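## Task

Read the ticket at the desk's front edge. It names three of the six empty labeled shelf spots. Move one cardboard box from the desk onto each named spot, sitting over that spot's label, with no part of it reaching more than halfway toward the neighbouring label. Nothing new may end up on the floor. The robot must not topple or finish leaning, or the task fails. A box counts only if it stays put without the robot holding it.

## Robot and tools

ROBOT. A simulated Hello Robot Stretch 3 with a single arm. It has a two-wheel base (0.33 m long, 0.34 m wide), a lift that carries the arm up and down a mast, and a telescoping arm that reaches out to the robot's right side. There is no sideways drive, so to shift the gripper forward or back you drive the base. Turning in place pivots about the point between the wheels, 0.05 m behind the front edge. With the arm pulled in and the wrist folded, turning sweeps a circle of radius 0.28 m. An unfolded, level gripper reaches outside that circle.

FRAMES. Base frame: origin on the floor between the drive wheels, x forward, y left, z up. Odometry frame: the base frame as it was at the start of the scene. hand_pose is reported in the base frame, at the point where the closed fingertips meet. With all wrist joints at zero its x axis points up, y points back along the arm toward the mast, and z points to the robot's rear.

TOOL execute_actions. Arguments: actions (a list holding one action, or empty to only read state and images) and cameras (list from head_camera, nav_camera, wrist_camera, all; omitted, null or ["all"] gives every camera, [] gives none). An action may contain base, joints, and contact_limits. Motions in one action start together.
- base: exactly one key. translate_m is a relative drive in metres from the base's current spot, -1 to 1, forward positive. rotate_rad is a relative turn in radians, -3.2 to 3.2, counter-clockwise (left) positive. Relative moves are measured from the base position in the latest state report.
- joints: a dictionary of absolute targets keyed by joint name, not offsets. lift_m 0 to 1.1 m (arm height); arm_m 0 to 0.52 m (extension); wrist_yaw_rad -1.345 to 4.42 (0 aligns the gripper with the arm, positive swings toward the front, 3.0 folds it over the base); wrist_pitch_rad -1.57 to 0.451 (0 level, negative tips fingertips down); wrist_roll_rad -2.911 to 2.911 (0 puts the fingers side by side, level); gripper_m -0.089 to 0.179 (larger is wider; actual fingertip gap is smaller than the value, by about 0.007 nearly closed and 0.025 wide open, zero below 0.007); head_pan_rad -3.953 to 1.73 (0 forward, positive left, -1.57 looks along the arm); head_tilt_rad -1.53 to 0.419 (0 level, negative down). Joints or base you omit may keep driving toward their previous target.
- contact_limits: only arm_m, a motor effort percentage 1 to 100 at which the arm motion halts (contact_stop). Smaller is softer; too small halts immediately. Values above the maximum are clipped.
A bad key or out-of-range value rejects the whole call and nothing moves. If a result reports a stop, the remaining motion calls in that same reply are skipped.

TOOL wait: seconds, 0 to 10. Commands nothing new; returns the same state and images.
TOOL zoom_image: camera and region [x0, y0, x1, y1] in pixels of that camera's latest full image, origin top-left, at most 504 by 504. Useful for reading the ticket and labels.
TOOL finished_scene: scene (1 or 2). Ends that scene for good and reports success; the next scene's task comes with it. Only call it once the items rest stably without the gripper.

RESULTS. joint_positions gives current joint values. base_status and joint_status tell how each commanded motion ended: done (for the base this only means the wheels turned as ordered, slipping included), off_target (stopped short and may still be pushing), contact_stop, time_out, torque_fault. After the last three a joint abandons its target. on_its_own describes uncommanded behaviour; its 'held at' is a held target, not the actual position. motor_effort is percent of maximum, positive toward higher joint values, peak in brackets; readings are biased and noisy. Positive wheel effort pushes forward. lidar_m lists 12 distances (metres) in 30 degree sectors starting straight ahead and going counter-clockwise (4th left, 7th behind, 10th right), '-' for nothing; it scans a plane 0.17 m up, so it sees table legs, not tops, and the robot's own body can block sectors 5, 6, 9, 10. wrist_depth_mm (45 to 1000) and head_depth_mm (280 to 4000) are 7x7 grids of median depth, row by row from top left; the head grid follows the sideways-rotated image. base_odometry is wheel-based; turned_by_wheels and turned_by_imu give turning since the previous result; base_tilt gives forward and right lean in degrees, with a fixed bias up to about 4. The pictures line names the cameras in image order; calibration lines appear for cameras whose numbers changed.

GRIPPING. Close to a gripper_m below the object's width to grasp; a smaller value squeezes harder, but the stall guard then weakens grip, so heavy items may slide. To let go, open at least 0.02 beyond the touch value. Neither the reading nor 'done' proves you hold something; check the cameras.

SAFETY. Fold or unfold the wrist (yaw to 3.0) only with lift_m between 0.32 and 0.95, pitch -0.4 and roll near 0; once folded the lift may go down to 0.25. With yaw below -0.4 keep pitch at -0.5 or lower. The base moves fast only when stowed (lift under 0.30, arm under 0.03, yaw above 2.54). A contact_stop leaves the arm or lift slack until recommanded; a slack lift can sag under load or be pushed up by closing fingers. The base, wrist and head never stop on contact. Avoid pushing the arm into something solid when the gripper is above about 0.45 m, pushing again after a contact stop, and driving while the gripper is caught on furniture: all can tip the robot. If it leans, pull the gripper free, reverse the last move in small steps, and lower lift_m to about 0.2. Prolonged wrist strain causes a 10 s limp torque fault. Avoid drops, slams, hard collisions, and anything falling to the floor. Loose objects may occasionally get nudged by outside forces.

Each tool is called after ">>>" as a command line: name --argument value for each argument, lists and objects as JSON in quotes; but a table of rows of numbers goes row by row, as --pt "numbers of a row", without its own name.

## Session

>>> execute_actions --actions '[]'

Scene clock: 0.00 s.
base_odometry: x=+0.000 y=+0.000 heading=+0.000 (m, m, rad; odometry frame)
turned_by_wheels: +0.000 (rad since the last result)
turned_by_imu: +0.000 (rad since the last result)
base_tilt: forward=-0.5 right=-1.5 (deg)
lidar_m: 2.21 2.22 1.50 1.16 1.82 1.69 1.52 1.55 1.89 2.57 2.78 2.44
head_depth_mm: 2002 2396 2387 2365 2377 2337 2307 / 1992 2360 2340 2310 2295 2269 2251 / 1975 2310 2286 2268 2261 2248 2221 / 1950 2265 2235 2215 2207 2181 2176 / 1944 2188 2183 2166 2179 2157 2129 / 1925 2158 2137 2149 2121 2082 2093 / 1899 2109 2103 2091 2070 2077 2044
base_status: not commanded
joint_positions: lift_m=+0.404 arm_m=+0.000 wrist_yaw_rad=+2.870 wrist_pitch_rad=-0.424 wrist_roll_rad=-0.002 gripper_m=+0.037 head_pan_rad=+0.017 head_tilt_rad=+0.006
joint_status: not commanded
motor_effort: left_wheel=+0 right_wheel=+0 lift_m=+21 arm_m=+0 wrist_yaw_rad=+0 wrist_pitch_rad=+7 wrist_roll_rad=+0 gripper_m=+0 head_pan_rad=+0 head_tilt_rad=+2 (%)
hand_pose: x=+0.0388 y=+0.0702 z=+0.4154 quat_wxyz=(+0.241, +0.704, +0.054, +0.666) (m; base frame)
wrist_depth_mm: - - - - - - - / - - - - - - - / - - - - - - - / 906 947 921 980 986 988 - / 750 - 807 776 835 794 809 / 651 - - 660 693 661 679 / 565 549 566 576 580 588 593
pictures: head_camera (sideways: a quarter turn clockwise sets it upright), nav_camera (sideways: a quarter turn counterclockwise sets it upright), wrist_camera
Images, in order (width x height): head_camera 896x504, nav_camera 672x504, wrist_camera 644x364.

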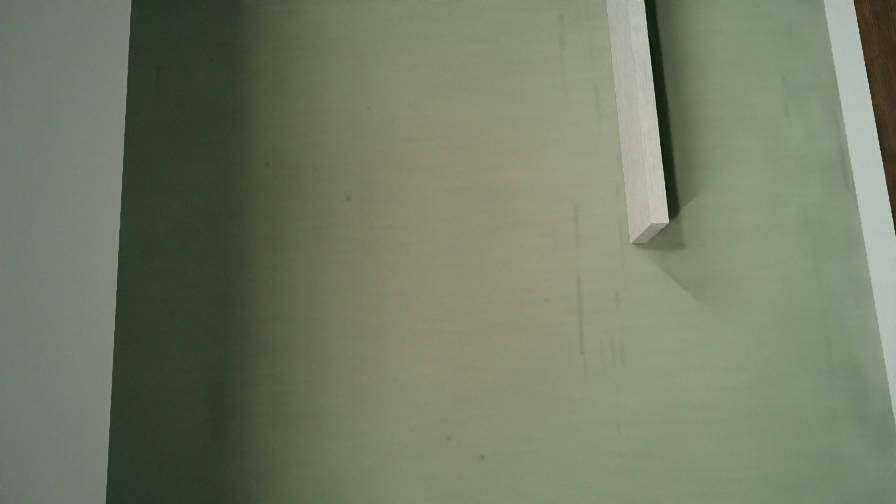

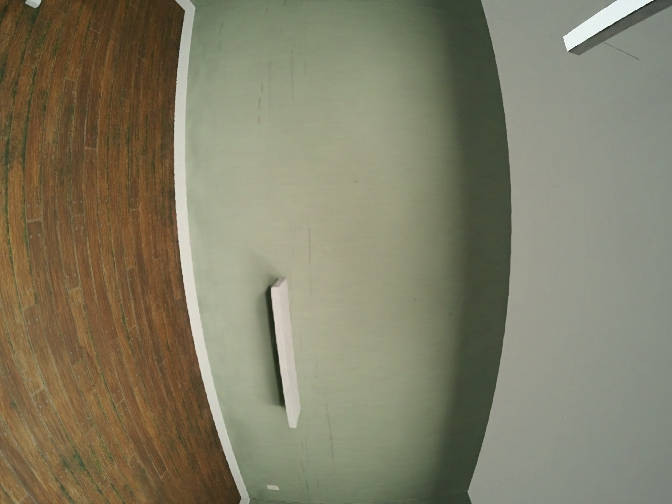

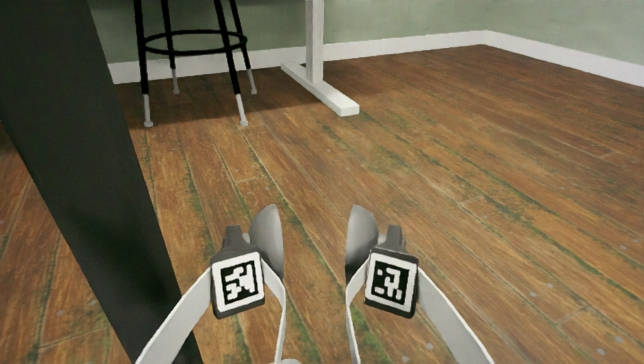

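>>> execute_actions --actions '[{"joints":{"head_pan_rad":1.5,"head_tilt_rad":-0.5}}]' --cameras '["head_camera","nav_camera"]'

>>> execute_actions --actions '[{"base":{"rotate_rad":1.4},"joints":{"lift_m":0.27}}]' --cameras '["head_camera","nav_camera"]'

Scene clock: 6.03 s.
base_odometry: x=+0.000 y=+0.000 heading=+0.000 (m, m, rad; odometry frame)
turned_by_wheels: +0.000 (rad since the last result)
turned_by_imu: +0.001 (rad since the last result)
base_tilt: forward=-0.7 right=-1.5 (deg)
lidar_m: 2.21 2.22 1.50 1.16 1.82 1.69 1.52 1.56 1.90 2.58 2.79 2.45
head_depth_mm: 1806 1967 2135 2354 2079 1651 1365 / 1744 1883 2037 1470 2085 1619 1373 / 1683 1812 1909 1358 1895 1667 1376 / 1625 1758 1836 1332 2090 1674 1381 / 1585 1713 1801 1281 1910 1641 1388 / 1549 1652 1756 1281 1853 1676 1392 / 1504 1613 1714 1249 1984 1690 1398
base_status: not commanded
joint_positions: lift_m=+0.404 arm_m=+0.000 wrist_yaw_rad=+2.870 wrist_pitch_rad=-0.424 wrist_roll_rad=-0.002 gripper_m=+0.037 head_pan_rad=+1.493 head_tilt_rad=-0.493
joint_status: all done
motor_effort: left_wheel=+0(0) right_wheel=+1(1) lift_m=+21(21) arm_m=+0(0) wrist_yaw_rad=+0(0) wrist_pitch_rad=+7(7) wrist_roll_rad=+0(0) gripper_m=+0(1) head_pan_rad=+4(44) head_tilt_rad=-4(23) (%)
hand_pose: x=+0.0388 y=+0.0702 z=+0.4154 quat_wxyz=(+0.241, +0.704, +0.054, +0.666) (m; base frame)
wrist_depth_mm: - - - - - - - / - - - - - - - / - - - - - - - / 932 927 959 957 939 - 984 / 773 - 814 790 823 771 802 / 659 - - 673 695 673 669 / 572 564 569 566 580 589 581
pictures: head_camera (sideways: a quarter turn clockwise sets it upright), nav_camera (sideways: a quarter turn counterclockwise sets it upright)
camera_calibration (this result's frames):
head_camera: T_world_to_cam=[[-0.0709163, -0.457848, -0.886198, 1.17467], [-0.992161, 0.124024, 0.0153199, -0.0139803], [0.102895, 0.880337, -0.463054, 0.555455], [0, 0, 0, 1]] pos_world=[0.0122785, 0.0505637, 1.29841]
nav_camera: T_world_to_cam=[[0.0507801, 0.504267, 0.862053, -1.08072], [0.996604, -0.0816057, -0.0109699, 0.0555113], [0.0648167, 0.859683, -0.506699, 0.615653], [0, 0, 0, 1]] pos_world=[-0.0403484, 0.020234, 1.2442]
Images, in order (width x height): head_camera 896x504, nav_camera 672x504.

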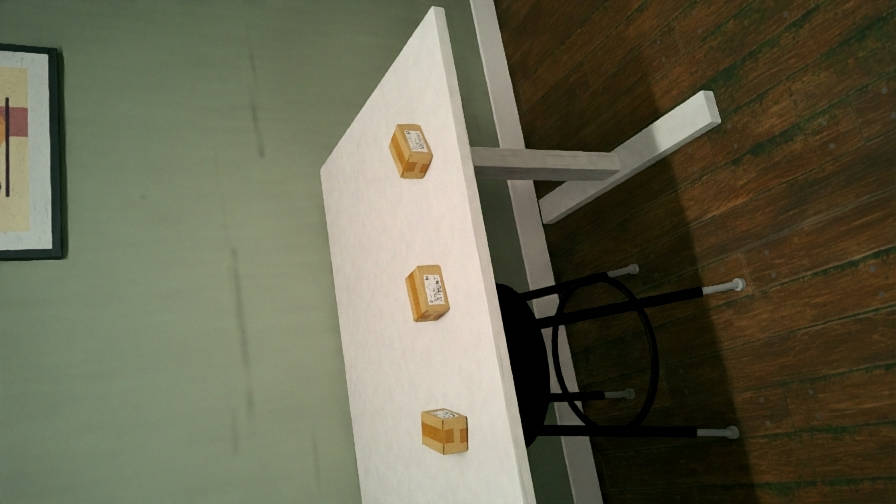

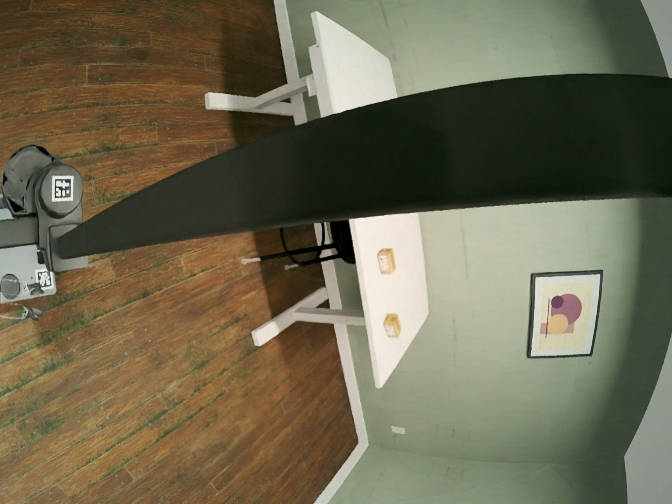

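Scene clock: 8.73 s.
base_odometry: x=+0.000 y=+0.000 heading=+1.400 (m, m, rad; odometry frame)
turned_by_wheels: +1.400 (rad since the last result)
turned_by_imu: +1.379 (rad since the last result)
base_tilt: forward=-0.2 right=-1.5 (deg)
lidar_m: 1.16 1.25 1.89 1.54 1.52 1.71 2.37 2.64 2.69 2.22 2.21 2.22
head_depth_mm: 1774 1918 2119 2345 2057 1653 1364 / 1664 1812 1986 2180 2093 1656 1372 / 1597 1707 1865 2045 2078 1662 1379 / 1488 1604 1743 1902 2025 1662 1389 / 1428 1530 1644 1791 1930 1670 1390 / 1355 1455 1559 1679 1833 1684 1391 / 1306 1390 1483 1600 1736 1677 1393
base_status: done
joint_positions: lift_m=+0.270 arm_m=+0.000 wrist_yaw_rad=+2.870 wrist_pitch_rad=-0.425 wrist_roll_rad=-0.002 gripper_m=+0.037 head_pan_rad=+1.493 head_tilt_rad=-0.494
joint_status: all done
motor_effort: left_wheel=-2(8) right_wheel=+3(11) lift_m=+18(16) arm_m=+0(1) wrist_yaw_rad=+0(0) wrist_pitch_rad=+8(8) wrist_roll_rad=+0(0) gripper_m=+0(1) head_pan_rad=+4(4) head_tilt_rad=-3(3) (%)
hand_pose: x=+0.0387 y=+0.0700 z=+0.2812 quat_wxyz=(+0.242, +0.704, +0.055, +0.666) (m; base frame)
wrist_depth_mm: - - - - - - - / - - - - - - - / - 876 908 907 917 914 989 / - 710 711 723 719 737 742 / 582 - 603 591 603 594 599 / 490 - - 508 520 507 507 / 447 - - 432 433 442 435
pictures: head_camera (sideways: a quarter turn clockwise sets it upright), nav_camera (sideways: a quarter turn counterclockwise sets it upright)
camera_calibration (this result's frames):
head_camera: T_world_to_cam=[[-0.0708693, -0.458595, -0.885815, 1.17417], [-0.992188, 0.123811, 0.0152816, -0.0139302], [0.102665, 0.879978, -0.463787, 0.556411], [0, 0, 0, 1]] pos_world=[0.0122668, 0.0505622, 1.29836]
nav_camera: T_world_to_cam=[[0.050721, 0.50499, 0.861633, -1.08017], [0.996622, -0.0813883, -0.0109668, 0.0555072], [0.0645887, 0.859279, -0.507413, 0.616583], [0, 0, 0, 1]] pos_world=[-0.0403567, 0.0201758, 1.24418]
Images, in order (width x height): head_camera 896x504, nav_camera 672x504.

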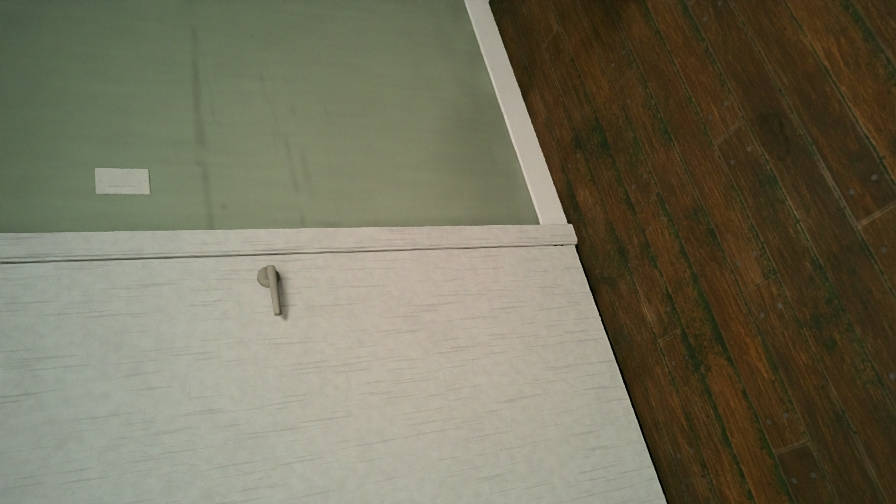

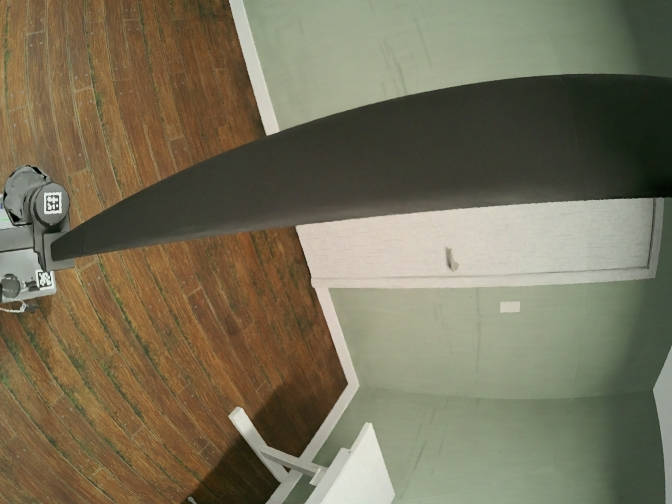

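>>> execute_actions --actions '[{"base":{"rotate_rad":0.45},"joints":{"head_pan_rad":0.1}}]' --cameras '["head_camera","nav_camera"]'

>>> execute_actions --actions '[{"joints":{"head_pan_rad":-3.14,"head_tilt_rad":-0.3}}]' --cameras '["head_camera","nav_camera"]'

Scene clock: 16.07 s.
base_odometry: x=+0.000 y=+0.000 heading=+1.850 (m, m, rad; odometry frame)
turned_by_wheels: +0.450 (rad since the last result)
turned_by_imu: +0.444 (rad since the last result)
base_tilt: forward=-0.6 right=-1.5 (deg)
lidar_m: 1.25 1.48 1.55 1.52 1.66 2.37 2.63 2.87 2.24 2.21 2.35 1.16
head_depth_mm: 1506 1616 1713 1245 1595 1598 1359 / 1525 1640 1745 1225 1873 1650 1368 / 1544 1659 1762 1265 2064 1653 1376 / 1555 1678 1794 1271 2117 1660 1380 / 1588 1706 1817 1280 2114 1674 1390 / 1590 1735 1850 1287 1902 1642 1388 / 1613 1759 1896 1296 2137 1699 1393
base_status: done
joint_positions: lift_m=+0.270 arm_m=+0.000 wrist_yaw_rad=+2.870 wrist_pitch_rad=-0.425 wrist_roll_rad=-0.002 gripper_m=+0.037 head_pan_rad=+0.107 head_tilt_rad=-0.494
joint_status: all done
motor_effort: left_wheel=-2(9) right_wheel=+3(10) lift_m=+18(18) arm_m=-1(0) wrist_yaw_rad=+0(0) wrist_pitch_rad=+8(8) wrist_roll_rad=+0(0) gripper_m=+0(0) head_pan_rad=-4(43) head_tilt_rad=-3(1) (%)
hand_pose: x=+0.0387 y=+0.0700 z=+0.2812 quat_wxyz=(+0.242, +0.704, +0.055, +0.666) (m; base frame)
wrist_depth_mm: - - - - - - - / - - - - - - - / - 897 930 924 951 929 930 / - 708 708 731 718 742 734 / 564 - 603 585 624 594 614 / 489 - - 493 513 511 507 / 448 - - 434 432 442 434
pictures: head_camera (sideways: a quarter turn clockwise sets it upright), nav_camera (sideways: a quarter turn counterclockwise sets it upright)
camera_calibration (this result's frames):
head_camera: T_world_to_cam=[[-0.463962, -0.0147287, -0.885733, 1.17646], [-0.0608408, 0.998031, 0.0152733, -0.0196008], [0.883763, 0.060975, -0.463944, 0.551851], [0, 0, 0, 1]] pos_world=[0.0569331, 0.00324079, 1.29835]
nav_camera: T_world_to_cam=[[0.505854, 0.0430683, 0.861543, -1.08283], [0.103356, -0.994584, -0.0109662, 0.0609553], [0.856405, 0.0945927, -0.507565, 0.611952], [0, 0, 0, 1]] pos_world=[0.0173742, 0.0493746, 1.24418]
Images, in order (width x height): head_camera 896x504, nav_camera 672x504.

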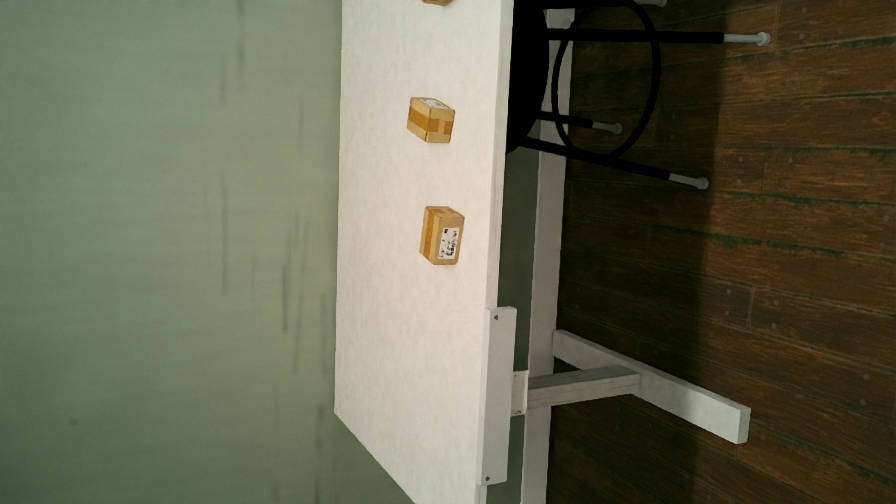

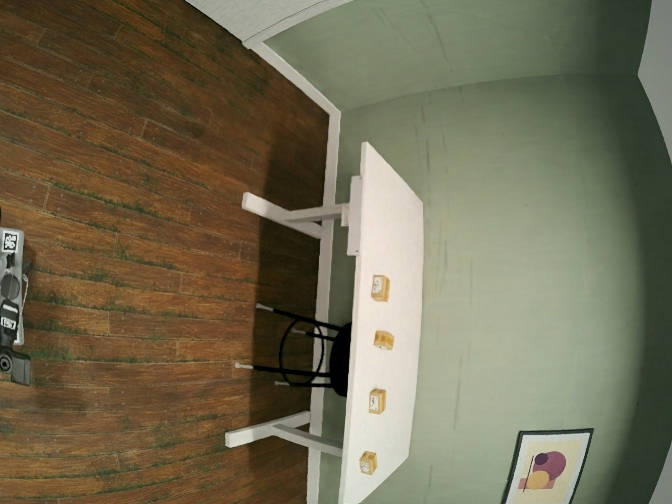

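Scene clock: 18.20 s.
base_odometry: x=+0.000 y=+0.000 heading=+1.850 (m, m, rad; odometry frame)
turned_by_wheels: +0.000 (rad since the last result)
turned_by_imu: +0.001 (rad since the last result)
base_tilt: forward=-0.4 right=-1.4 (deg)
lidar_m: 1.25 1.48 1.55 1.52 1.66 2.37 2.63 2.86 2.24 2.21 2.34 1.16
head_depth_mm: 2561 2712 2804 2991 2753 2018 1601 / 2543 2676 2817 2945 2815 2052 1594 / 2550 2672 2839 2976 2842 2059 1612 / 2572 2682 2855 2955 2849 2065 1617 / 2619 2774 2928 3065 2878 2077 1632 / 2644 2776 2932 3118 2906 2083 1631 / 2652 2754 2904 3079 2925 2104 1647
base_status: not commanded
joint_positions: lift_m=+0.270 arm_m=+0.000 wrist_yaw_rad=+2.870 wrist_pitch_rad=-0.425 wrist_roll_rad=-0.002 gripper_m=+0.037 head_pan_rad=-3.133 head_tilt_rad=-0.310
joint_status: all done
motor_effort: left_wheel=-2(1) right_wheel=+3(3) lift_m=+18(18) arm_m=-1(1) wrist_yaw_rad=+0(0) wrist_pitch_rad=+8(8) wrist_roll_rad=+0(0) gripper_m=+0(0) head_pan_rad=-4(44) head_tilt_rad=+3(18) (%)
hand_pose: x=+0.0387 y=+0.0700 z=+0.2812 quat_wxyz=(+0.242, +0.704, +0.055, +0.666) (m; base frame)
wrist_depth_mm: - - - - - - - / - - - - - - - / - 914 900 924 922 954 961 / - 703 704 704 732 728 742 / 570 - 605 591 621 597 602 / 498 - - 510 523 499 499 / 450 - - 434 429 438 432
pictures: head_camera (sideways: a quarter turn clockwise sets it upright), nav_camera (sideways: a quarter turn counterclockwise sets it upright)
camera_calibration (this result's frames):
head_camera: T_world_to_cam=[[0.292779, -0.0324257, -0.95563, 1.26306], [-0.0339091, -0.999148, 0.0235134, -0.0304974], [-0.955579, 0.0255203, -0.29363, 0.341431], [0, 0, 0, 1]] pos_world=[-0.0445681, 0.00177072, 1.30799]
nav_camera: T_world_to_cam=[[-0.340932, 0.00830608, 0.940051, -1.18009], [-0.00722438, 0.999908, -0.0114551, 0.062269], [-0.94006, -0.0106967, -0.340841, 0.405956], [0, 0, 0, 1]] pos_world=[-0.0202575, -0.048119, 1.24842]
Images, in order (width x height): head_camera 896x504, nav_camera 672x504.

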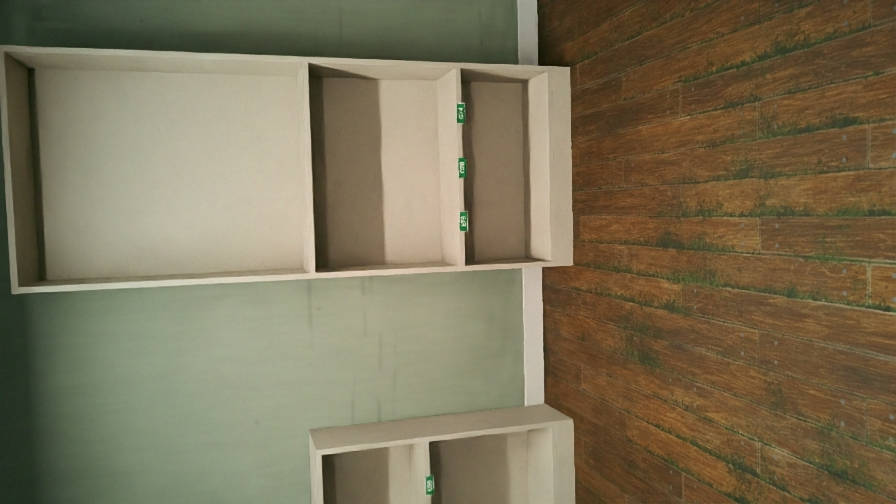

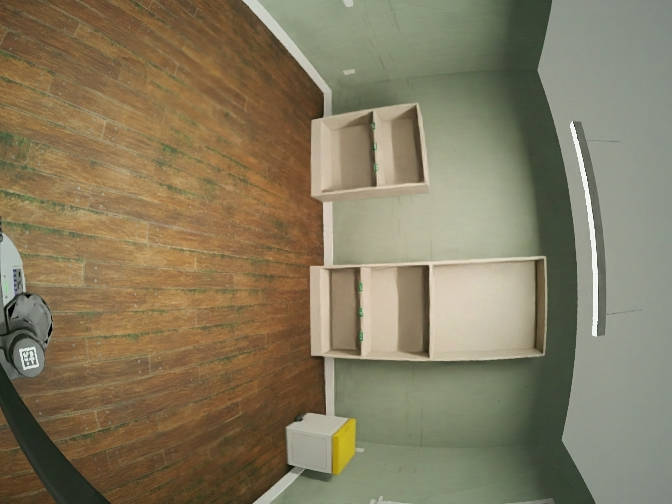

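>>> execute_actions --actions '[{"base":{"translate_m":0.42},"joints":{"head_pan_rad":-1.57,"head_tilt_rad":-0.8}}]' --cameras '[]'

>>> execute_actions --actions '[{"base":{"rotate_rad":1.53},"joints":{"lift_m":0.56}}]' --cameras '[]'

>>> execute_actions --actions '[{"joints":{"wrist_yaw_rad":0.6,"wrist_pitch_rad":0,"gripper_m":0.17}}]'

Scene clock: 31.20 s.
base_odometry: x=-0.116 y=+0.404 heading=+1.850 (m, m, rad; odometry frame)
turned_by_wheels: +0.000 (rad since the last result)
turned_by_imu: +0.003 (rad since the last result)
base_tilt: forward=-0.5 right=-1.4 (deg)
lidar_m: 0.83 1.09 1.51 1.48 1.62 2.40 3.05 2.91 2.28 2.25 1.81 0.77
head_depth_mm: 2020 2278 2268 1836 1553 1336 1178 / 2017 2263 2264 1854 1556 1335 1179 / 2016 2266 2288 1855 1557 1345 1178 / 2025 2280 2290 1843 1561 1337 1187 / 2008 2284 2293 1851 1565 1353 1189 / 2037 2286 2313 1855 1565 1353 1185 / 2034 2303 2302 1860 1569 1353 1186
base_status: done
joint_positions: lift_m=+0.270 arm_m=+0.000 wrist_yaw_rad=+2.870 wrist_pitch_rad=-0.425 wrist_roll_rad=-0.002 gripper_m=+0.037 head_pan_rad=-1.577 head_tilt_rad=-0.790
joint_status: all done
motor_effort: left_wheel=-2(7) right_wheel=+3(11) lift_m=+18(18) arm_m=-1(1) wrist_yaw_rad=+1(0) wrist_pitch_rad=+8(8) wrist_roll_rad=+0(0) gripper_m=+0(1) head_pan_rad=+4(42) head_tilt_rad=-4(25) (%)
hand_pose: x=+0.0387 y=+0.0700 z=+0.2812 quat_wxyz=(+0.242, +0.704, +0.055, +0.666) (m; base frame)
wrist_depth_mm: - - - - - - - / - - - - - - - / - 893 916 906 928 946 934 / - 700 718 733 720 723 744 / 569 - 608 604 615 600 612 / 477 - - 498 518 508 506 / 448 - - 432 435 432 440
pictures: none
No camera images: the call's "cameras" was empty. Leave "cameras" out to get every camera's image.

Scene clock: 34.67 s.
base_odometry: x=-0.116 y=+0.404 heading=-2.904 (m, m, rad; odometry frame)
turned_by_wheels: +1.530 (rad since the last result)
turned_by_imu: +1.508 (rad since the last result)
base_tilt: forward=-0.5 right=-1.5 (deg)
lidar_m: 1.49 1.59 2.28 3.04 3.02 2.31 2.24 1.87 0.77 0.83 1.08 1.52
head_depth_mm: 1239 1293 994 854 1515 1335 1176 / 1240 1290 996 856 1513 1341 1192 / 1238 1298 965 858 1552 1341 1181 / 1233 1302 1000 858 1527 1348 1200 / 1232 1306 1003 848 1569 1347 1188 / 1227 1309 1007 863 1568 1349 1186 / 1221 1315 1010 820 1530 1350 1185
base_status: done
joint_positions: lift_m=+0.560 arm_m=+0.000 wrist_yaw_rad=+2.870 wrist_pitch_rad=-0.426 wrist_roll_rad=-0.002 gripper_m=+0.037 head_pan_rad=-1.577 head_tilt_rad=-0.790
joint_status: all done
motor_effort: left_wheel=-2(9) right_wheel=+4(10) lift_m=+25(27) arm_m=-1(1) wrist_yaw_rad=+1(0) wrist_pitch_rad=+8(8) wrist_roll_rad=+0(0) gripper_m=-1(0) head_pan_rad=+4(4) head_tilt_rad=-3(4) (%)
hand_pose: x=+0.0387 y=+0.0699 z=+0.5707 quat_wxyz=(+0.242, +0.704, +0.055, +0.666) (m; base frame)
wrist_depth_mm: - - - - - - - / - - - - - - - / - - - - - - - / - - - - - - - / 962 - - - - - - / 820 - - 833 887 894 873 / 739 714 733 728 729 733 771
pictures: none
No camera images: the call's "cameras" was empty. Leave "cameras" out to get every camera's image.

Scene clock: 36.80 s.
base_odometry: x=-0.116 y=+0.404 heading=-2.904 (m, m, rad; odometry frame)
turned_by_wheels: +0.000 (rad since the last result)
turned_by_imu: +0.001 (rad since the last result)
base_tilt: forward=-0.4 right=-1.5 (deg)
lidar_m: 1.48 1.59 2.28 3.06 3.01 2.31 2.25 1.87 0.78 0.84 1.08 1.52
head_depth_mm: 1239 1291 992 854 1514 1342 1180 / 1234 1291 996 855 1518 1343 1186 / 1233 1298 968 856 1550 1336 1190 / 1229 1303 1002 857 1522 1345 1203 / 1230 1304 1005 846 1559 1340 1238 / 1225 1313 1007 863 1559 1352 1183 / 1225 1305 1010 820 1536 1350 1164
base_status: not commanded
joint_positions: lift_m=+0.560 arm_m=+0.000 wrist_yaw_rad=+0.603 wrist_pitch_rad=-0.024 wrist_roll_rad=-0.002 gripper_m=+0.170 head_pan_rad=-1.577 head_tilt_rad=-0.790
joint_status: all done
motor_effort: left_wheel=-2(2) right_wheel=+3(3) lift_m=+25(24) arm_m=-1(1) wrist_yaw_rad=-2(3) wrist_pitch_rad=+11(12) wrist_roll_rad=+0(0) gripper_m=+0(95) head_pan_rad=+4(3) head_tilt_rad=-4(3) (%)
hand_pose: x=+0.1235 y=-0.3558 z=+0.6682 quat_wxyz=(+0.679, +0.218, -0.671, +0.202) (m; base frame)
wrist_depth_mm: - - - - - - 869 / - - - - - - 873 / - - - 497 410 392 386 / - - - 913 - - 917 / - - - - - - 925 / - - - - - - 940 / - - - - - - 971
pictures: head_camera (sideways: a quarter turn clockwise sets it upright), nav_camera (sideways: a quarter turn counterclockwise sets it upright), wrist_camera
camera_calibration (this result's frames):
head_camera: T_world_to_cam=[[0.0392619, 0.700831, -0.712246, 0.947217], [0.998496, -0.0548179, 0.00110177, -0.00760974], [-0.0382717, -0.711218, -0.701929, 0.867079], [0, 0, 0, 1]] pos_world=[0.00359334, -0.047574, 1.28329]
nav_camera: T_world_to_cam=[[-0.0157854, -0.736662, 0.676077, -0.837893], [-0.999874, 0.0127833, -0.00941665, 0.0656638], [-0.00170563, -0.676141, -0.736771, 0.915345], [0, 0, 0, 1]] pos_world=[0.0539903, 0.000819218, 1.2415]
wrist_camera: T_world_to_cam=[[-0.828342, -0.560205, 0.00448153, -0.0999519], [-0.127849, 0.181242, -0.975093, 0.761155], [0.54544, -0.808283, -0.221752, -0.0432414], [0, 0, 0, 1]] pos_world=[0.0381039, -0.228898, 0.733055]
Images, in order (width x height): head_camera 896x504, nav_camera 672x504, wrist_camera 644x364.

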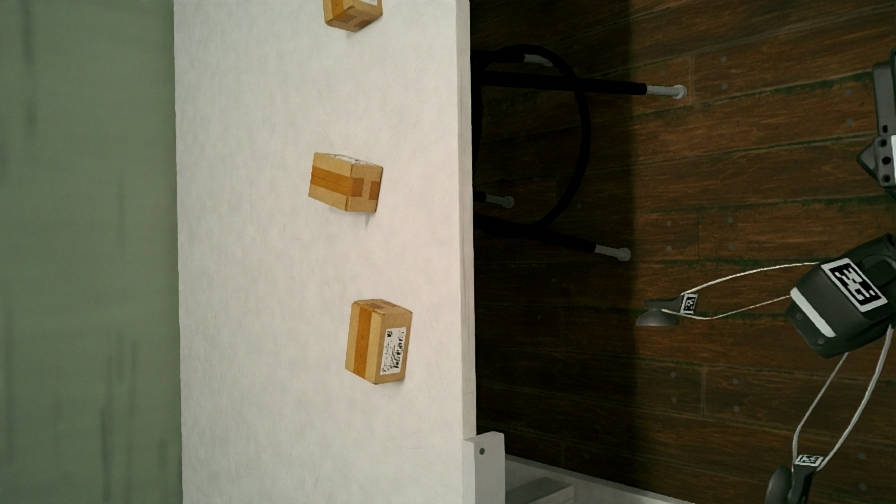

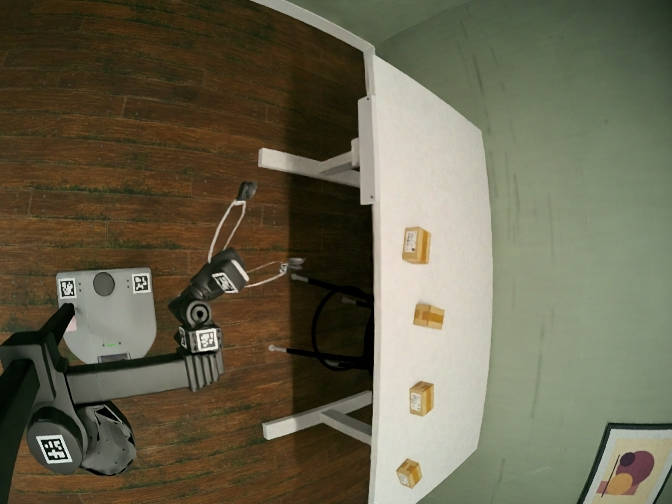

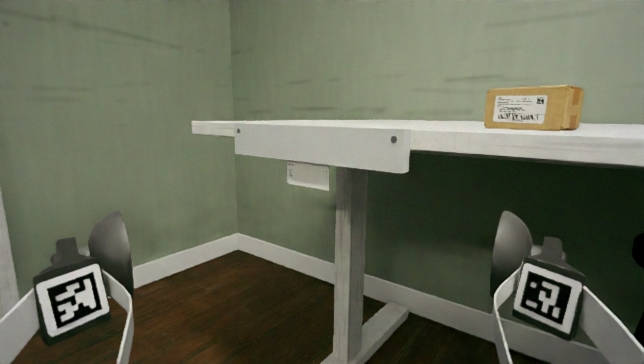

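>>> execute_actions --actions '[{"base":{"translate_m":0.11},"joints":{"lift_m":0.42,"arm_m":0.12,"wrist_pitch_rad":0.2}}]' --cameras '["wrist_camera"]'

>>> zoom_image --camera "wrist_camera" --region '[180,40,420,220]'

Scene clock: 42.13 s.
base_odometry: x=-0.223 y=+0.378 heading=-2.904 (m, m, rad; odometry frame)
turned_by_wheels: +0.000 (rad since the last result)
turned_by_imu: +0.002 (rad since the last result)
base_tilt: forward=-0.4 right=-1.5 (deg)
lidar_m: 1.38 1.47 2.11 3.04 3.15 2.41 2.36 1.88 0.83 0.85 1.05 1.41
head_depth_mm: 1251 1289 993 879 1479 1336 1182 / 1239 1294 966 855 1529 1343 1202 / 1241 1300 999 859 1519 1339 - / 1235 1300 1000 858 1555 1351 1139 / 1231 1309 1003 862 1557 1377 1178 / 1232 1313 1009 840 1566 1349 1181 / 1231 1322 1009 842 1494 1342 1188
base_status: done
joint_positions: lift_m=+0.420 arm_m=+0.120 wrist_yaw_rad=+0.602 wrist_pitch_rad=+0.176 wrist_roll_rad=-0.002 gripper_m=+0.170 head_pan_rad=-1.577 head_tilt_rad=-0.790
joint_status: all done
motor_effort: left_wheel=-2(3) right_wheel=+3(8) lift_m=+17(26) arm_m=+5(5) wrist_yaw_rad=-1(2) wrist_pitch_rad=+11(13) wrist_roll_rad=+0(0) gripper_m=+0(0) head_pan_rad=+3(4) head_tilt_rad=-4(3) (%)
hand_pose: x=+0.1238 y=-0.4761 z=+0.5801 quat_wxyz=(+0.655, +0.149, -0.690, +0.268) (m; base frame)
wrist_depth_mm: - - - - - 932 235 / - - - 365 281 255 259 / - - 512 346 514 497 455 / - - - - - 970 798 / - - - - - 965 842 / - - - - - 989 822 / - - - - - 965 835
pictures: wrist_camera
camera_calibration (this result's frames):
wrist_camera: T_world_to_cam=[[-0.82935, -0.558723, 0.00278351, -0.164846], [-0.0151651, 0.01753, -0.999731, 0.619504], [0.558524, -0.829169, -0.0230116, -0.286967], [0, 0, 0, 1]] pos_world=[0.0329578, -0.340908, 0.613193]
Images, in order (width x height): wrist_camera 644x364.

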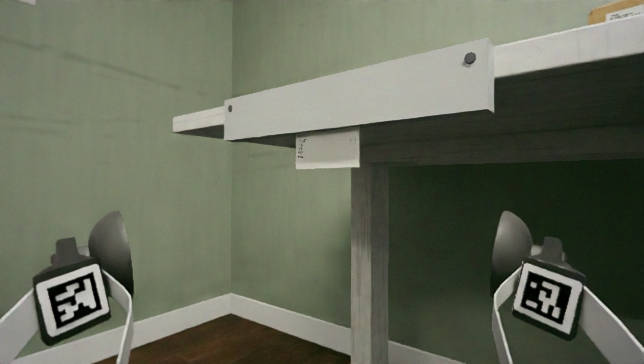

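Region (180, 40, 420, 220) of wrist_camera's 644x364 image, scaled by 2.100; it fills the top 378 rows of this view, and the rest is white.

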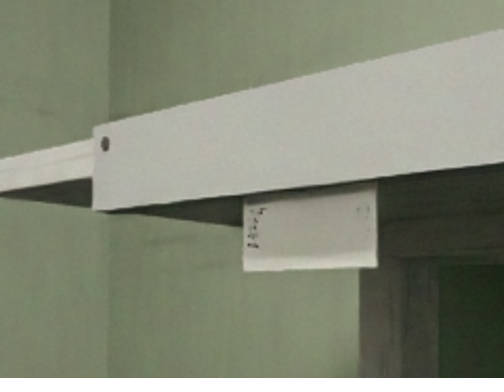

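>>> execute_actions --actions '[{"base":{"translate_m":0.2},"joints":{"lift_m":0.43,"arm_m":0.24,"wrist_pitch_rad":0.1,"wrist_yaw_rad":0.2}}]' --cameras '["wrist_camera"]'

>>> zoom_image --camera "wrist_camera" --region '[140,0,400,180]'

Scene clock: 51.20 s.
base_odometry: x=-0.417 y=+0.331 heading=-2.904 (m, m, rad; odometry frame)
turned_by_wheels: +0.000 (rad since the last result)
turned_by_imu: +0.002 (rad since the last result)
base_tilt: forward=-0.5 right=-1.5 (deg)
lidar_m: 1.18 1.23 1.81 3.03 3.29 2.62 2.56 1.38 0.91 0.99 1.49 1.21
head_depth_mm: 1257 1288 991 878 1516 1338 1177 / 1255 1296 996 879 1515 1342 1199 / 1252 1300 999 856 1562 - 1178 / 1250 1303 1004 837 1558 1291 1180 / 1245 1305 1001 838 1543 1343 1184 / 1241 1308 1008 839 1530 1332 1183 / 1242 1358 1009 891 1561 1349 1189
base_status: done
joint_positions: lift_m=+0.430 arm_m=+0.240 wrist_yaw_rad=+0.202 wrist_pitch_rad=+0.081 wrist_roll_rad=-0.002 gripper_m=+0.170 head_pan_rad=-1.577 head_tilt_rad=-0.790
joint_status: all done
motor_effort: left_wheel=-2(3) right_wheel=+3(8) lift_m=+25(28) arm_m=+5(0) wrist_yaw_rad=-1(4) wrist_pitch_rad=+9(11) wrist_roll_rad=+0(0) gripper_m=+0(0) head_pan_rad=+4(4) head_tilt_rad=-3(3) (%)
hand_pose: x=+0.0302 y=-0.6367 z=+0.5654 quat_wxyz=(+0.701, +0.043, -0.705, +0.100) (m; base frame)
wrist_depth_mm: 174 162 153 145 137 216 215 / - 382 377 150 142 368 361 / - - - 522 877 821 780 / - - - 958 901 852 802 / - - - 973 906 858 815 / - - - 956 920 911 811 / - - - 953 946 896 854
pictures: wrist_camera
camera_calibration (this result's frames):
wrist_camera: T_world_to_cam=[[-0.981356, -0.192166, 0.00359907, -0.0946667], [-0.0260721, 0.114546, -0.993076, 0.664515], [0.190423, -0.974655, -0.117421, -0.396393], [0, 0, 0, 1]] pos_world=[-0.0000939639, -0.480656, 0.61371]
Images, in order (width x height): wrist_camera 644x364.

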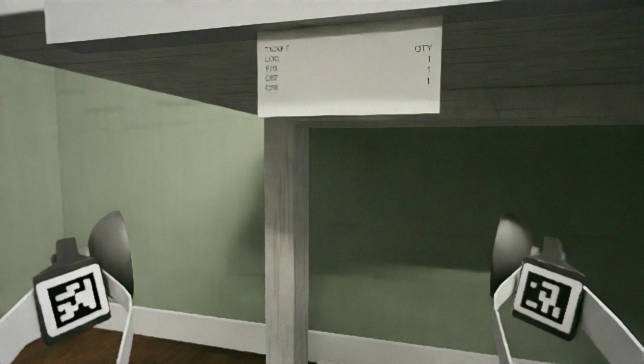

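Region (140, 0, 400, 180) of wrist_camera's 644x364 image, scaled by 1.938; it fills the top 349 rows of this view, and the rest is white.

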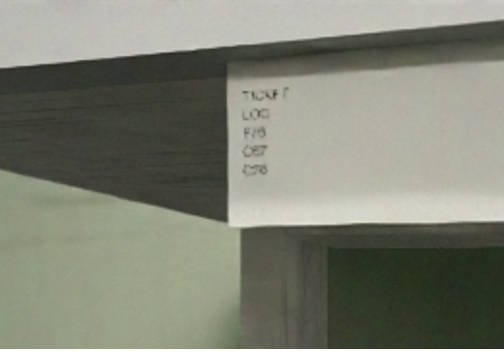

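>>> execute_actions --actions '[{"base":{"translate_m":0.02},"joints":{"lift_m":0.44,"arm_m":0.29,"wrist_pitch_rad":0.16,"head_pan_rad":1.73,"head_tilt_rad":-0.3}}]' --cameras '["wrist_camera","head_camera"]'

>>> zoom_image --camera "head_camera" --region '[340,0,500,250]'

>>> zoom_image --camera "head_camera" --region '[340,250,500,504]'

Scene clock: 61.27 s.
base_odometry: x=-0.436 y=+0.326 heading=-2.904 (m, m, rad; odometry frame)
turned_by_wheels: +0.000 (rad since the last result)
turned_by_imu: +0.001 (rad since the last result)
base_tilt: forward=-0.5 right=-1.5 (deg)
lidar_m: 1.16 1.21 1.78 3.02 3.28 2.63 2.58 1.40 0.92 0.99 1.49 1.18
head_depth_mm: 2875 3025 3176 3364 2765 2018 1596 / 2886 3029 3207 3351 2803 2030 1598 / 2871 3070 3186 3333 2825 2046 1605 / 2950 3076 3232 3391 2834 2073 1624 / 3055 3209 3380 3616 2908 2084 1624 / 3106 3229 3396 3542 2896 2095 1627 / 3174 3337 3456 3599 2886 2112 1688
base_status: done
joint_positions: lift_m=+0.440 arm_m=+0.290 wrist_yaw_rad=+0.202 wrist_pitch_rad=+0.136 wrist_roll_rad=-0.002 gripper_m=+0.170 head_pan_rad=+1.723 head_tilt_rad=-0.310
joint_status: all done
motor_effort: left_wheel=-3(2) right_wheel=+3(9) lift_m=+25(23) arm_m=+5(6) wrist_yaw_rad=-1(1) wrist_pitch_rad=+11(12) wrist_roll_rad=+0(0) gripper_m=+0(0) head_pan_rad=+4(44) head_tilt_rad=+4(27) (%)
hand_pose: x=+0.0301 y=-0.6865 z=+0.5893 quat_wxyz=(+0.698, +0.024, -0.706, +0.119) (m; base frame)
wrist_depth_mm: 118 110 103 97 92 91 92 / 278 246 243 105 98 92 240 / - - 553 105 99 93 357 / - - 968 527 855 800 772 / - - 969 894 840 832 768 / - - 979 899 871 816 734 / - - - 909 864 798 786
pictures: head_camera (sideways: a quarter turn clockwise sets it upright), wrist_camera
camera_calibration (this result's frames):
head_camera: T_world_to_cam=[[0.00962963, -0.294138, -0.955715, 1.2649], [-0.993766, -0.108975, 0.0235258, -0.0246583], [-0.111068, 0.94953, -0.293354, 0.33592], [0, 0, 0, 1]] pos_world=[0.000625008, 0.0504008, 1.30801]
wrist_camera: T_world_to_cam=[[-0.981391, -0.191996, 0.00313502, -0.10397], [-0.0152599, 0.0617055, -0.997978, 0.660279], [0.191414, -0.979454, -0.0634871, -0.477222], [0, 0, 0, 1]] pos_world=[-0.000612295, -0.528122, 0.628972]
Images, in order (width x height): head_camera 896x504, wrist_camera 644x364.

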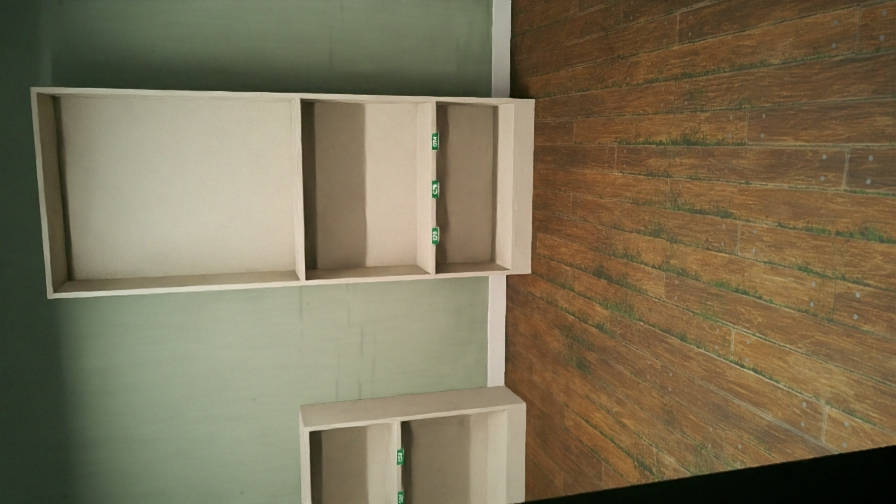

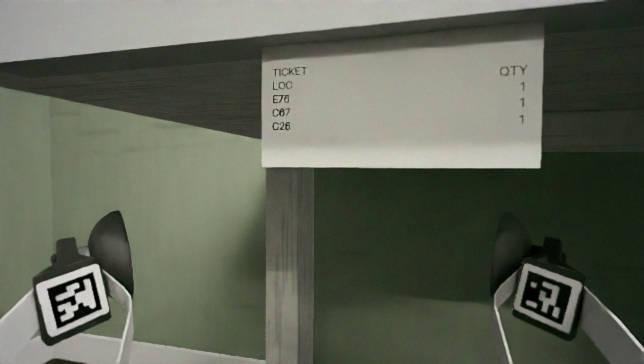

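Region (340, 0, 500, 250) of head_camera's 896x504 image, scaled by 2.016, with more detail than that image has; it fills the left 323 columns of this view, and the rest is white.

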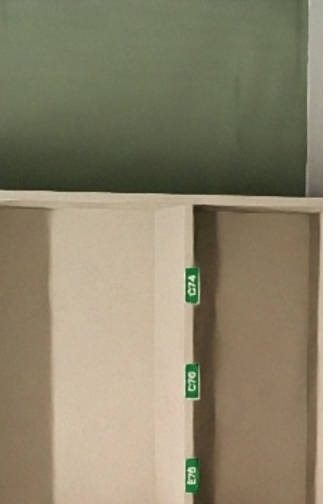

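Region (340, 250, 500, 504) of head_camera's 896x504 image, scaled by 1.984, with more detail than that image has; it fills the left 317 columns of this view, and the rest is white.

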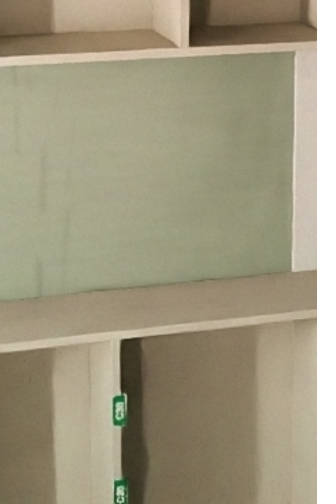

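>>> execute_actions --actions '[{"base":{"translate_m":-0.1},"joints":{"arm_m":0.12,"wrist_pitch_rad":0.02,"wrist_yaw_rad":0,"head_pan_rad":-1.57,"head_tilt_rad":-0.7}}]' --cameras '[]'

>>> execute_actions --actions '[{"base":{"translate_m":-0.13},"joints":{"lift_m":0.64}}]' --cameras '["wrist_camera","head_camera"]'

Scene clock: 69.97 s.
base_odometry: x=-0.339 y=+0.350 heading=-2.904 (m, m, rad; odometry frame)
turned_by_wheels: +0.000 (rad since the last result)
turned_by_imu: +0.001 (rad since the last result)
base_tilt: forward=-0.5 right=-1.6 (deg)
lidar_m: 1.26 1.32 1.93 3.04 3.25 2.53 2.48 1.32 0.89 1.01 1.02 1.29
head_depth_mm: 1215 1360 1173 908 1639 1412 1221 / 1213 1349 1178 878 1592 1411 1254 / 1217 1356 1186 880 1641 1419 1249 / 1213 1353 1193 917 1566 1420 1206 / 1214 1357 1202 920 856 1426 1230 / 1214 1355 1201 925 1383 1403 1239 / 1207 1352 1207 927 1575 1437 1239
base_status: done
joint_positions: lift_m=+0.440 arm_m=+0.120 wrist_yaw_rad=+0.001 wrist_pitch_rad=+0.001 wrist_roll_rad=-0.002 gripper_m=+0.170 head_pan_rad=-1.563 head_tilt_rad=-0.691
joint_status: all done
motor_effort: left_wheel=-2(6) right_wheel=+3(4) lift_m=+24(24) arm_m=-5(8) wrist_yaw_rad=-1(5) wrist_pitch_rad=+9(11) wrist_roll_rad=+0(0) gripper_m=+0(0) head_pan_rad=-4(42) head_tilt_rad=-2(21) (%)
hand_pose: x=-0.0211 y=-0.5216 z=+0.5547 quat_wxyz=(+0.708, +0.000, -0.706, +0.001) (m; base frame)
wrist_depth_mm: 243 239 234 232 274 272 266 / - 252 486 555 538 535 530 / - - - - - - - / - - - - - 709 459 / - - - - - - - / - - - - - - - / 951 - 935 - - 935 965
pictures: none
No camera images: the call's "cameras" was empty. Leave "cameras" out to get every camera's image.

Scene clock: 72.63 s.
base_odometry: x=-0.213 y=+0.380 heading=-2.904 (m, m, rad; odometry frame)
turned_by_wheels: +0.000 (rad since the last result)
turned_by_imu: +0.000 (rad since the last result)
base_tilt: forward=-0.4 right=-1.5 (deg)
lidar_m: 1.39 1.48 2.12 3.06 3.13 2.41 2.35 1.88 0.82 0.85 1.05 1.42
head_depth_mm: 1214 1343 1178 908 1551 1377 1246 / 1204 1344 1185 888 1600 1452 - / 1210 1349 1183 913 1567 1453 - / 1206 1340 1192 864 1601 1514 1206 / 1209 1345 1197 920 1570 1430 1229 / 1208 1342 1200 923 1575 1427 1235 / 1208 1342 1211 927 842 1406 1241
base_status: done
joint_positions: lift_m=+0.640 arm_m=+0.120 wrist_yaw_rad=+0.001 wrist_pitch_rad=+0.001 wrist_roll_rad=-0.002 gripper_m=+0.170 head_pan_rad=-1.563 head_tilt_rad=-0.691
joint_status: all done
motor_effort: left_wheel=-2(5) right_wheel=+3(4) lift_m=+24(23) arm_m=-5(5) wrist_yaw_rad=-1(1) wrist_pitch_rad=+9(9) wrist_roll_rad=+0(0) gripper_m=+0(0) head_pan_rad=-4(4) head_tilt_rad=-3(2) (%)
hand_pose: x=-0.0211 y=-0.5216 z=+0.7546 quat_wxyz=(+0.708, +0.000, -0.706, +0.000) (m; base frame)
wrist_depth_mm: - - 951 999 947 928 904 / - - - - 989 984 957 / - - - - - - 985 / 546 558 580 353 581 433 606 / 331 304 305 309 312 330 319 / - 261 - - 546 494 256 / - 773 - - - 470 432
pictures: head_camera (sideways: a quarter turn clockwise sets it upright), wrist_camera
camera_calibration (this result's frames):
head_camera: T_world_to_cam=[[0.0300844, 0.627539, -0.778004, 1.03298], [0.999159, -0.0405703, 0.00591211, -0.0138768], [-0.0278538, -0.777527, -0.628232, 0.771156], [0, 0, 0, 1]] pos_world=[0.00426817, -0.0492024, 1.28821]
wrist_camera: T_world_to_cam=[[-0.999967, 0.00693993, 0.00427372, -0.0206026], [-0.00282247, 0.197052, -0.980389, 0.871916], [-0.00764598, -0.980368, -0.197026, -0.199288], [0, 0, 0, 1]] pos_world=[-0.0196647, -0.367046, 0.81564]
Images, in order (width x height): head_camera 896x504, wrist_camera 644x364.

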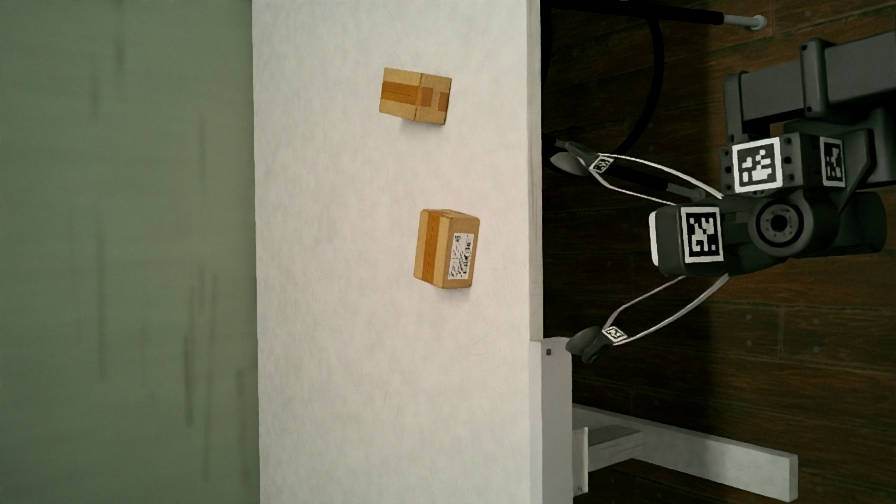

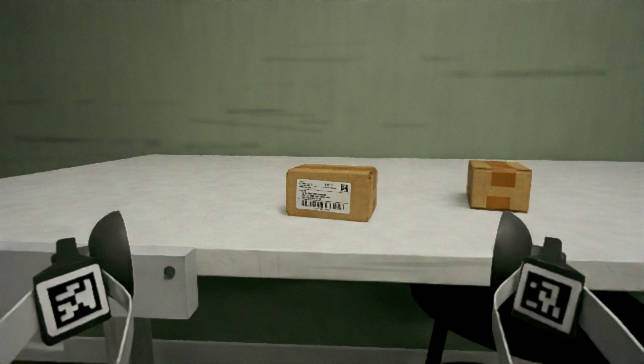

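>>> execute_actions --actions '[{"base":{"translate_m":-0.015},"joints":{"lift_m":0.633,"arm_m":0.345}}]' --cameras '["wrist_camera","head_camera"]'

Scene clock: 78.97 s.
base_odometry: x=-0.198 y=+0.384 heading=-2.904 (m, m, rad; odometry frame)
turned_by_wheels: +0.000 (rad since the last result)
turned_by_imu: +0.001 (rad since the last result)
base_tilt: forward=-0.4 right=-1.4 (deg)
lidar_m: 1.40 1.50 2.15 3.06 3.13 2.39 2.33 1.88 0.81 0.85 1.05 1.44
head_depth_mm: 1210 1351 1176 908 1551 1378 1246 / 1208 1347 1179 887 1593 - 1201 / 1211 1345 1181 945 - 1401 1227 / 1209 1340 1191 870 - 1415 1233 / 1208 1345 1195 920 1610 1425 1232 / 1207 1348 1206 925 1572 1435 1241 / 1202 1334 1210 928 840 1403 1236
base_status: done
joint_positions: lift_m=+0.633 arm_m=+0.345 wrist_yaw_rad=+0.001 wrist_pitch_rad=+0.001 wrist_roll_rad=-0.002 gripper_m=+0.170 head_pan_rad=-1.563 head_tilt_rad=-0.691
joint_status: all done
motor_effort: left_wheel=-2(6) right_wheel=+3(5) lift_m=+17(24) arm_m=+5(3) wrist_yaw_rad=-1(1) wrist_pitch_rad=+9(9) wrist_roll_rad=+0(0) gripper_m=+0(0) head_pan_rad=-4(4) head_tilt_rad=-4(4) (%)
hand_pose: x=-0.0211 y=-0.7458 z=+0.7480 quat_wxyz=(+0.708, +0.000, -0.706, +0.000) (m; base frame)
wrist_depth_mm: 787 778 770 773 766 758 732 / 839 797 792 774 768 731 761 / 847 811 811 808 785 777 766 / 508 522 533 539 532 538 564 / 306 281 138 128 142 305 218 / - 193 137 126 119 191 186 / 139 146 139 129 124 149 142
pictures: head_camera (sideways: a quarter turn clockwise sets it upright), wrist_camera
camera_calibration (this result's frames):
head_camera: T_world_to_cam=[[0.0301386, 0.627537, -0.778004, 1.03298], [0.999156, -0.0406567, 0.00591209, -0.0138767], [-0.027921, -0.777525, -0.628232, 0.771156], [0, 0, 0, 1]] pos_world=[0.00426392, -0.0492022, 1.28821]
wrist_camera: T_world_to_cam=[[-0.999967, 0.00696404, 0.00427515, -0.0190074], [-0.00281791, 0.197208, -0.980358, 0.909671], [-0.00767034, -0.980337, -0.197182, -0.420296], [0, 0, 0, 1]] pos_world=[-0.0196672, -0.591293, 0.80901]
Images, in order (width x height): head_camera 896x504, wrist_camera 644x364.

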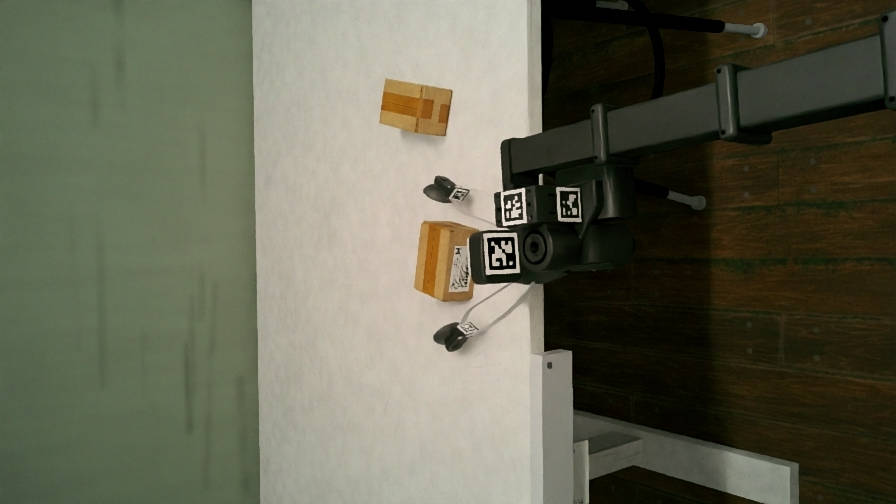

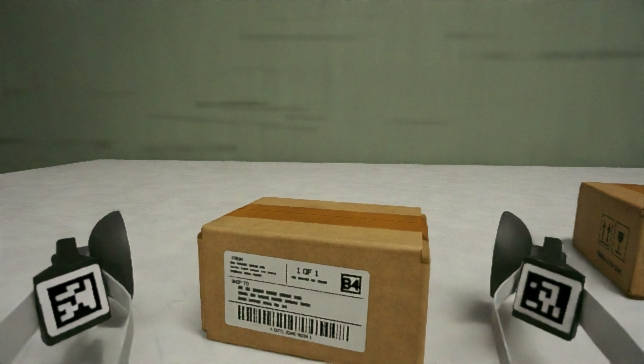

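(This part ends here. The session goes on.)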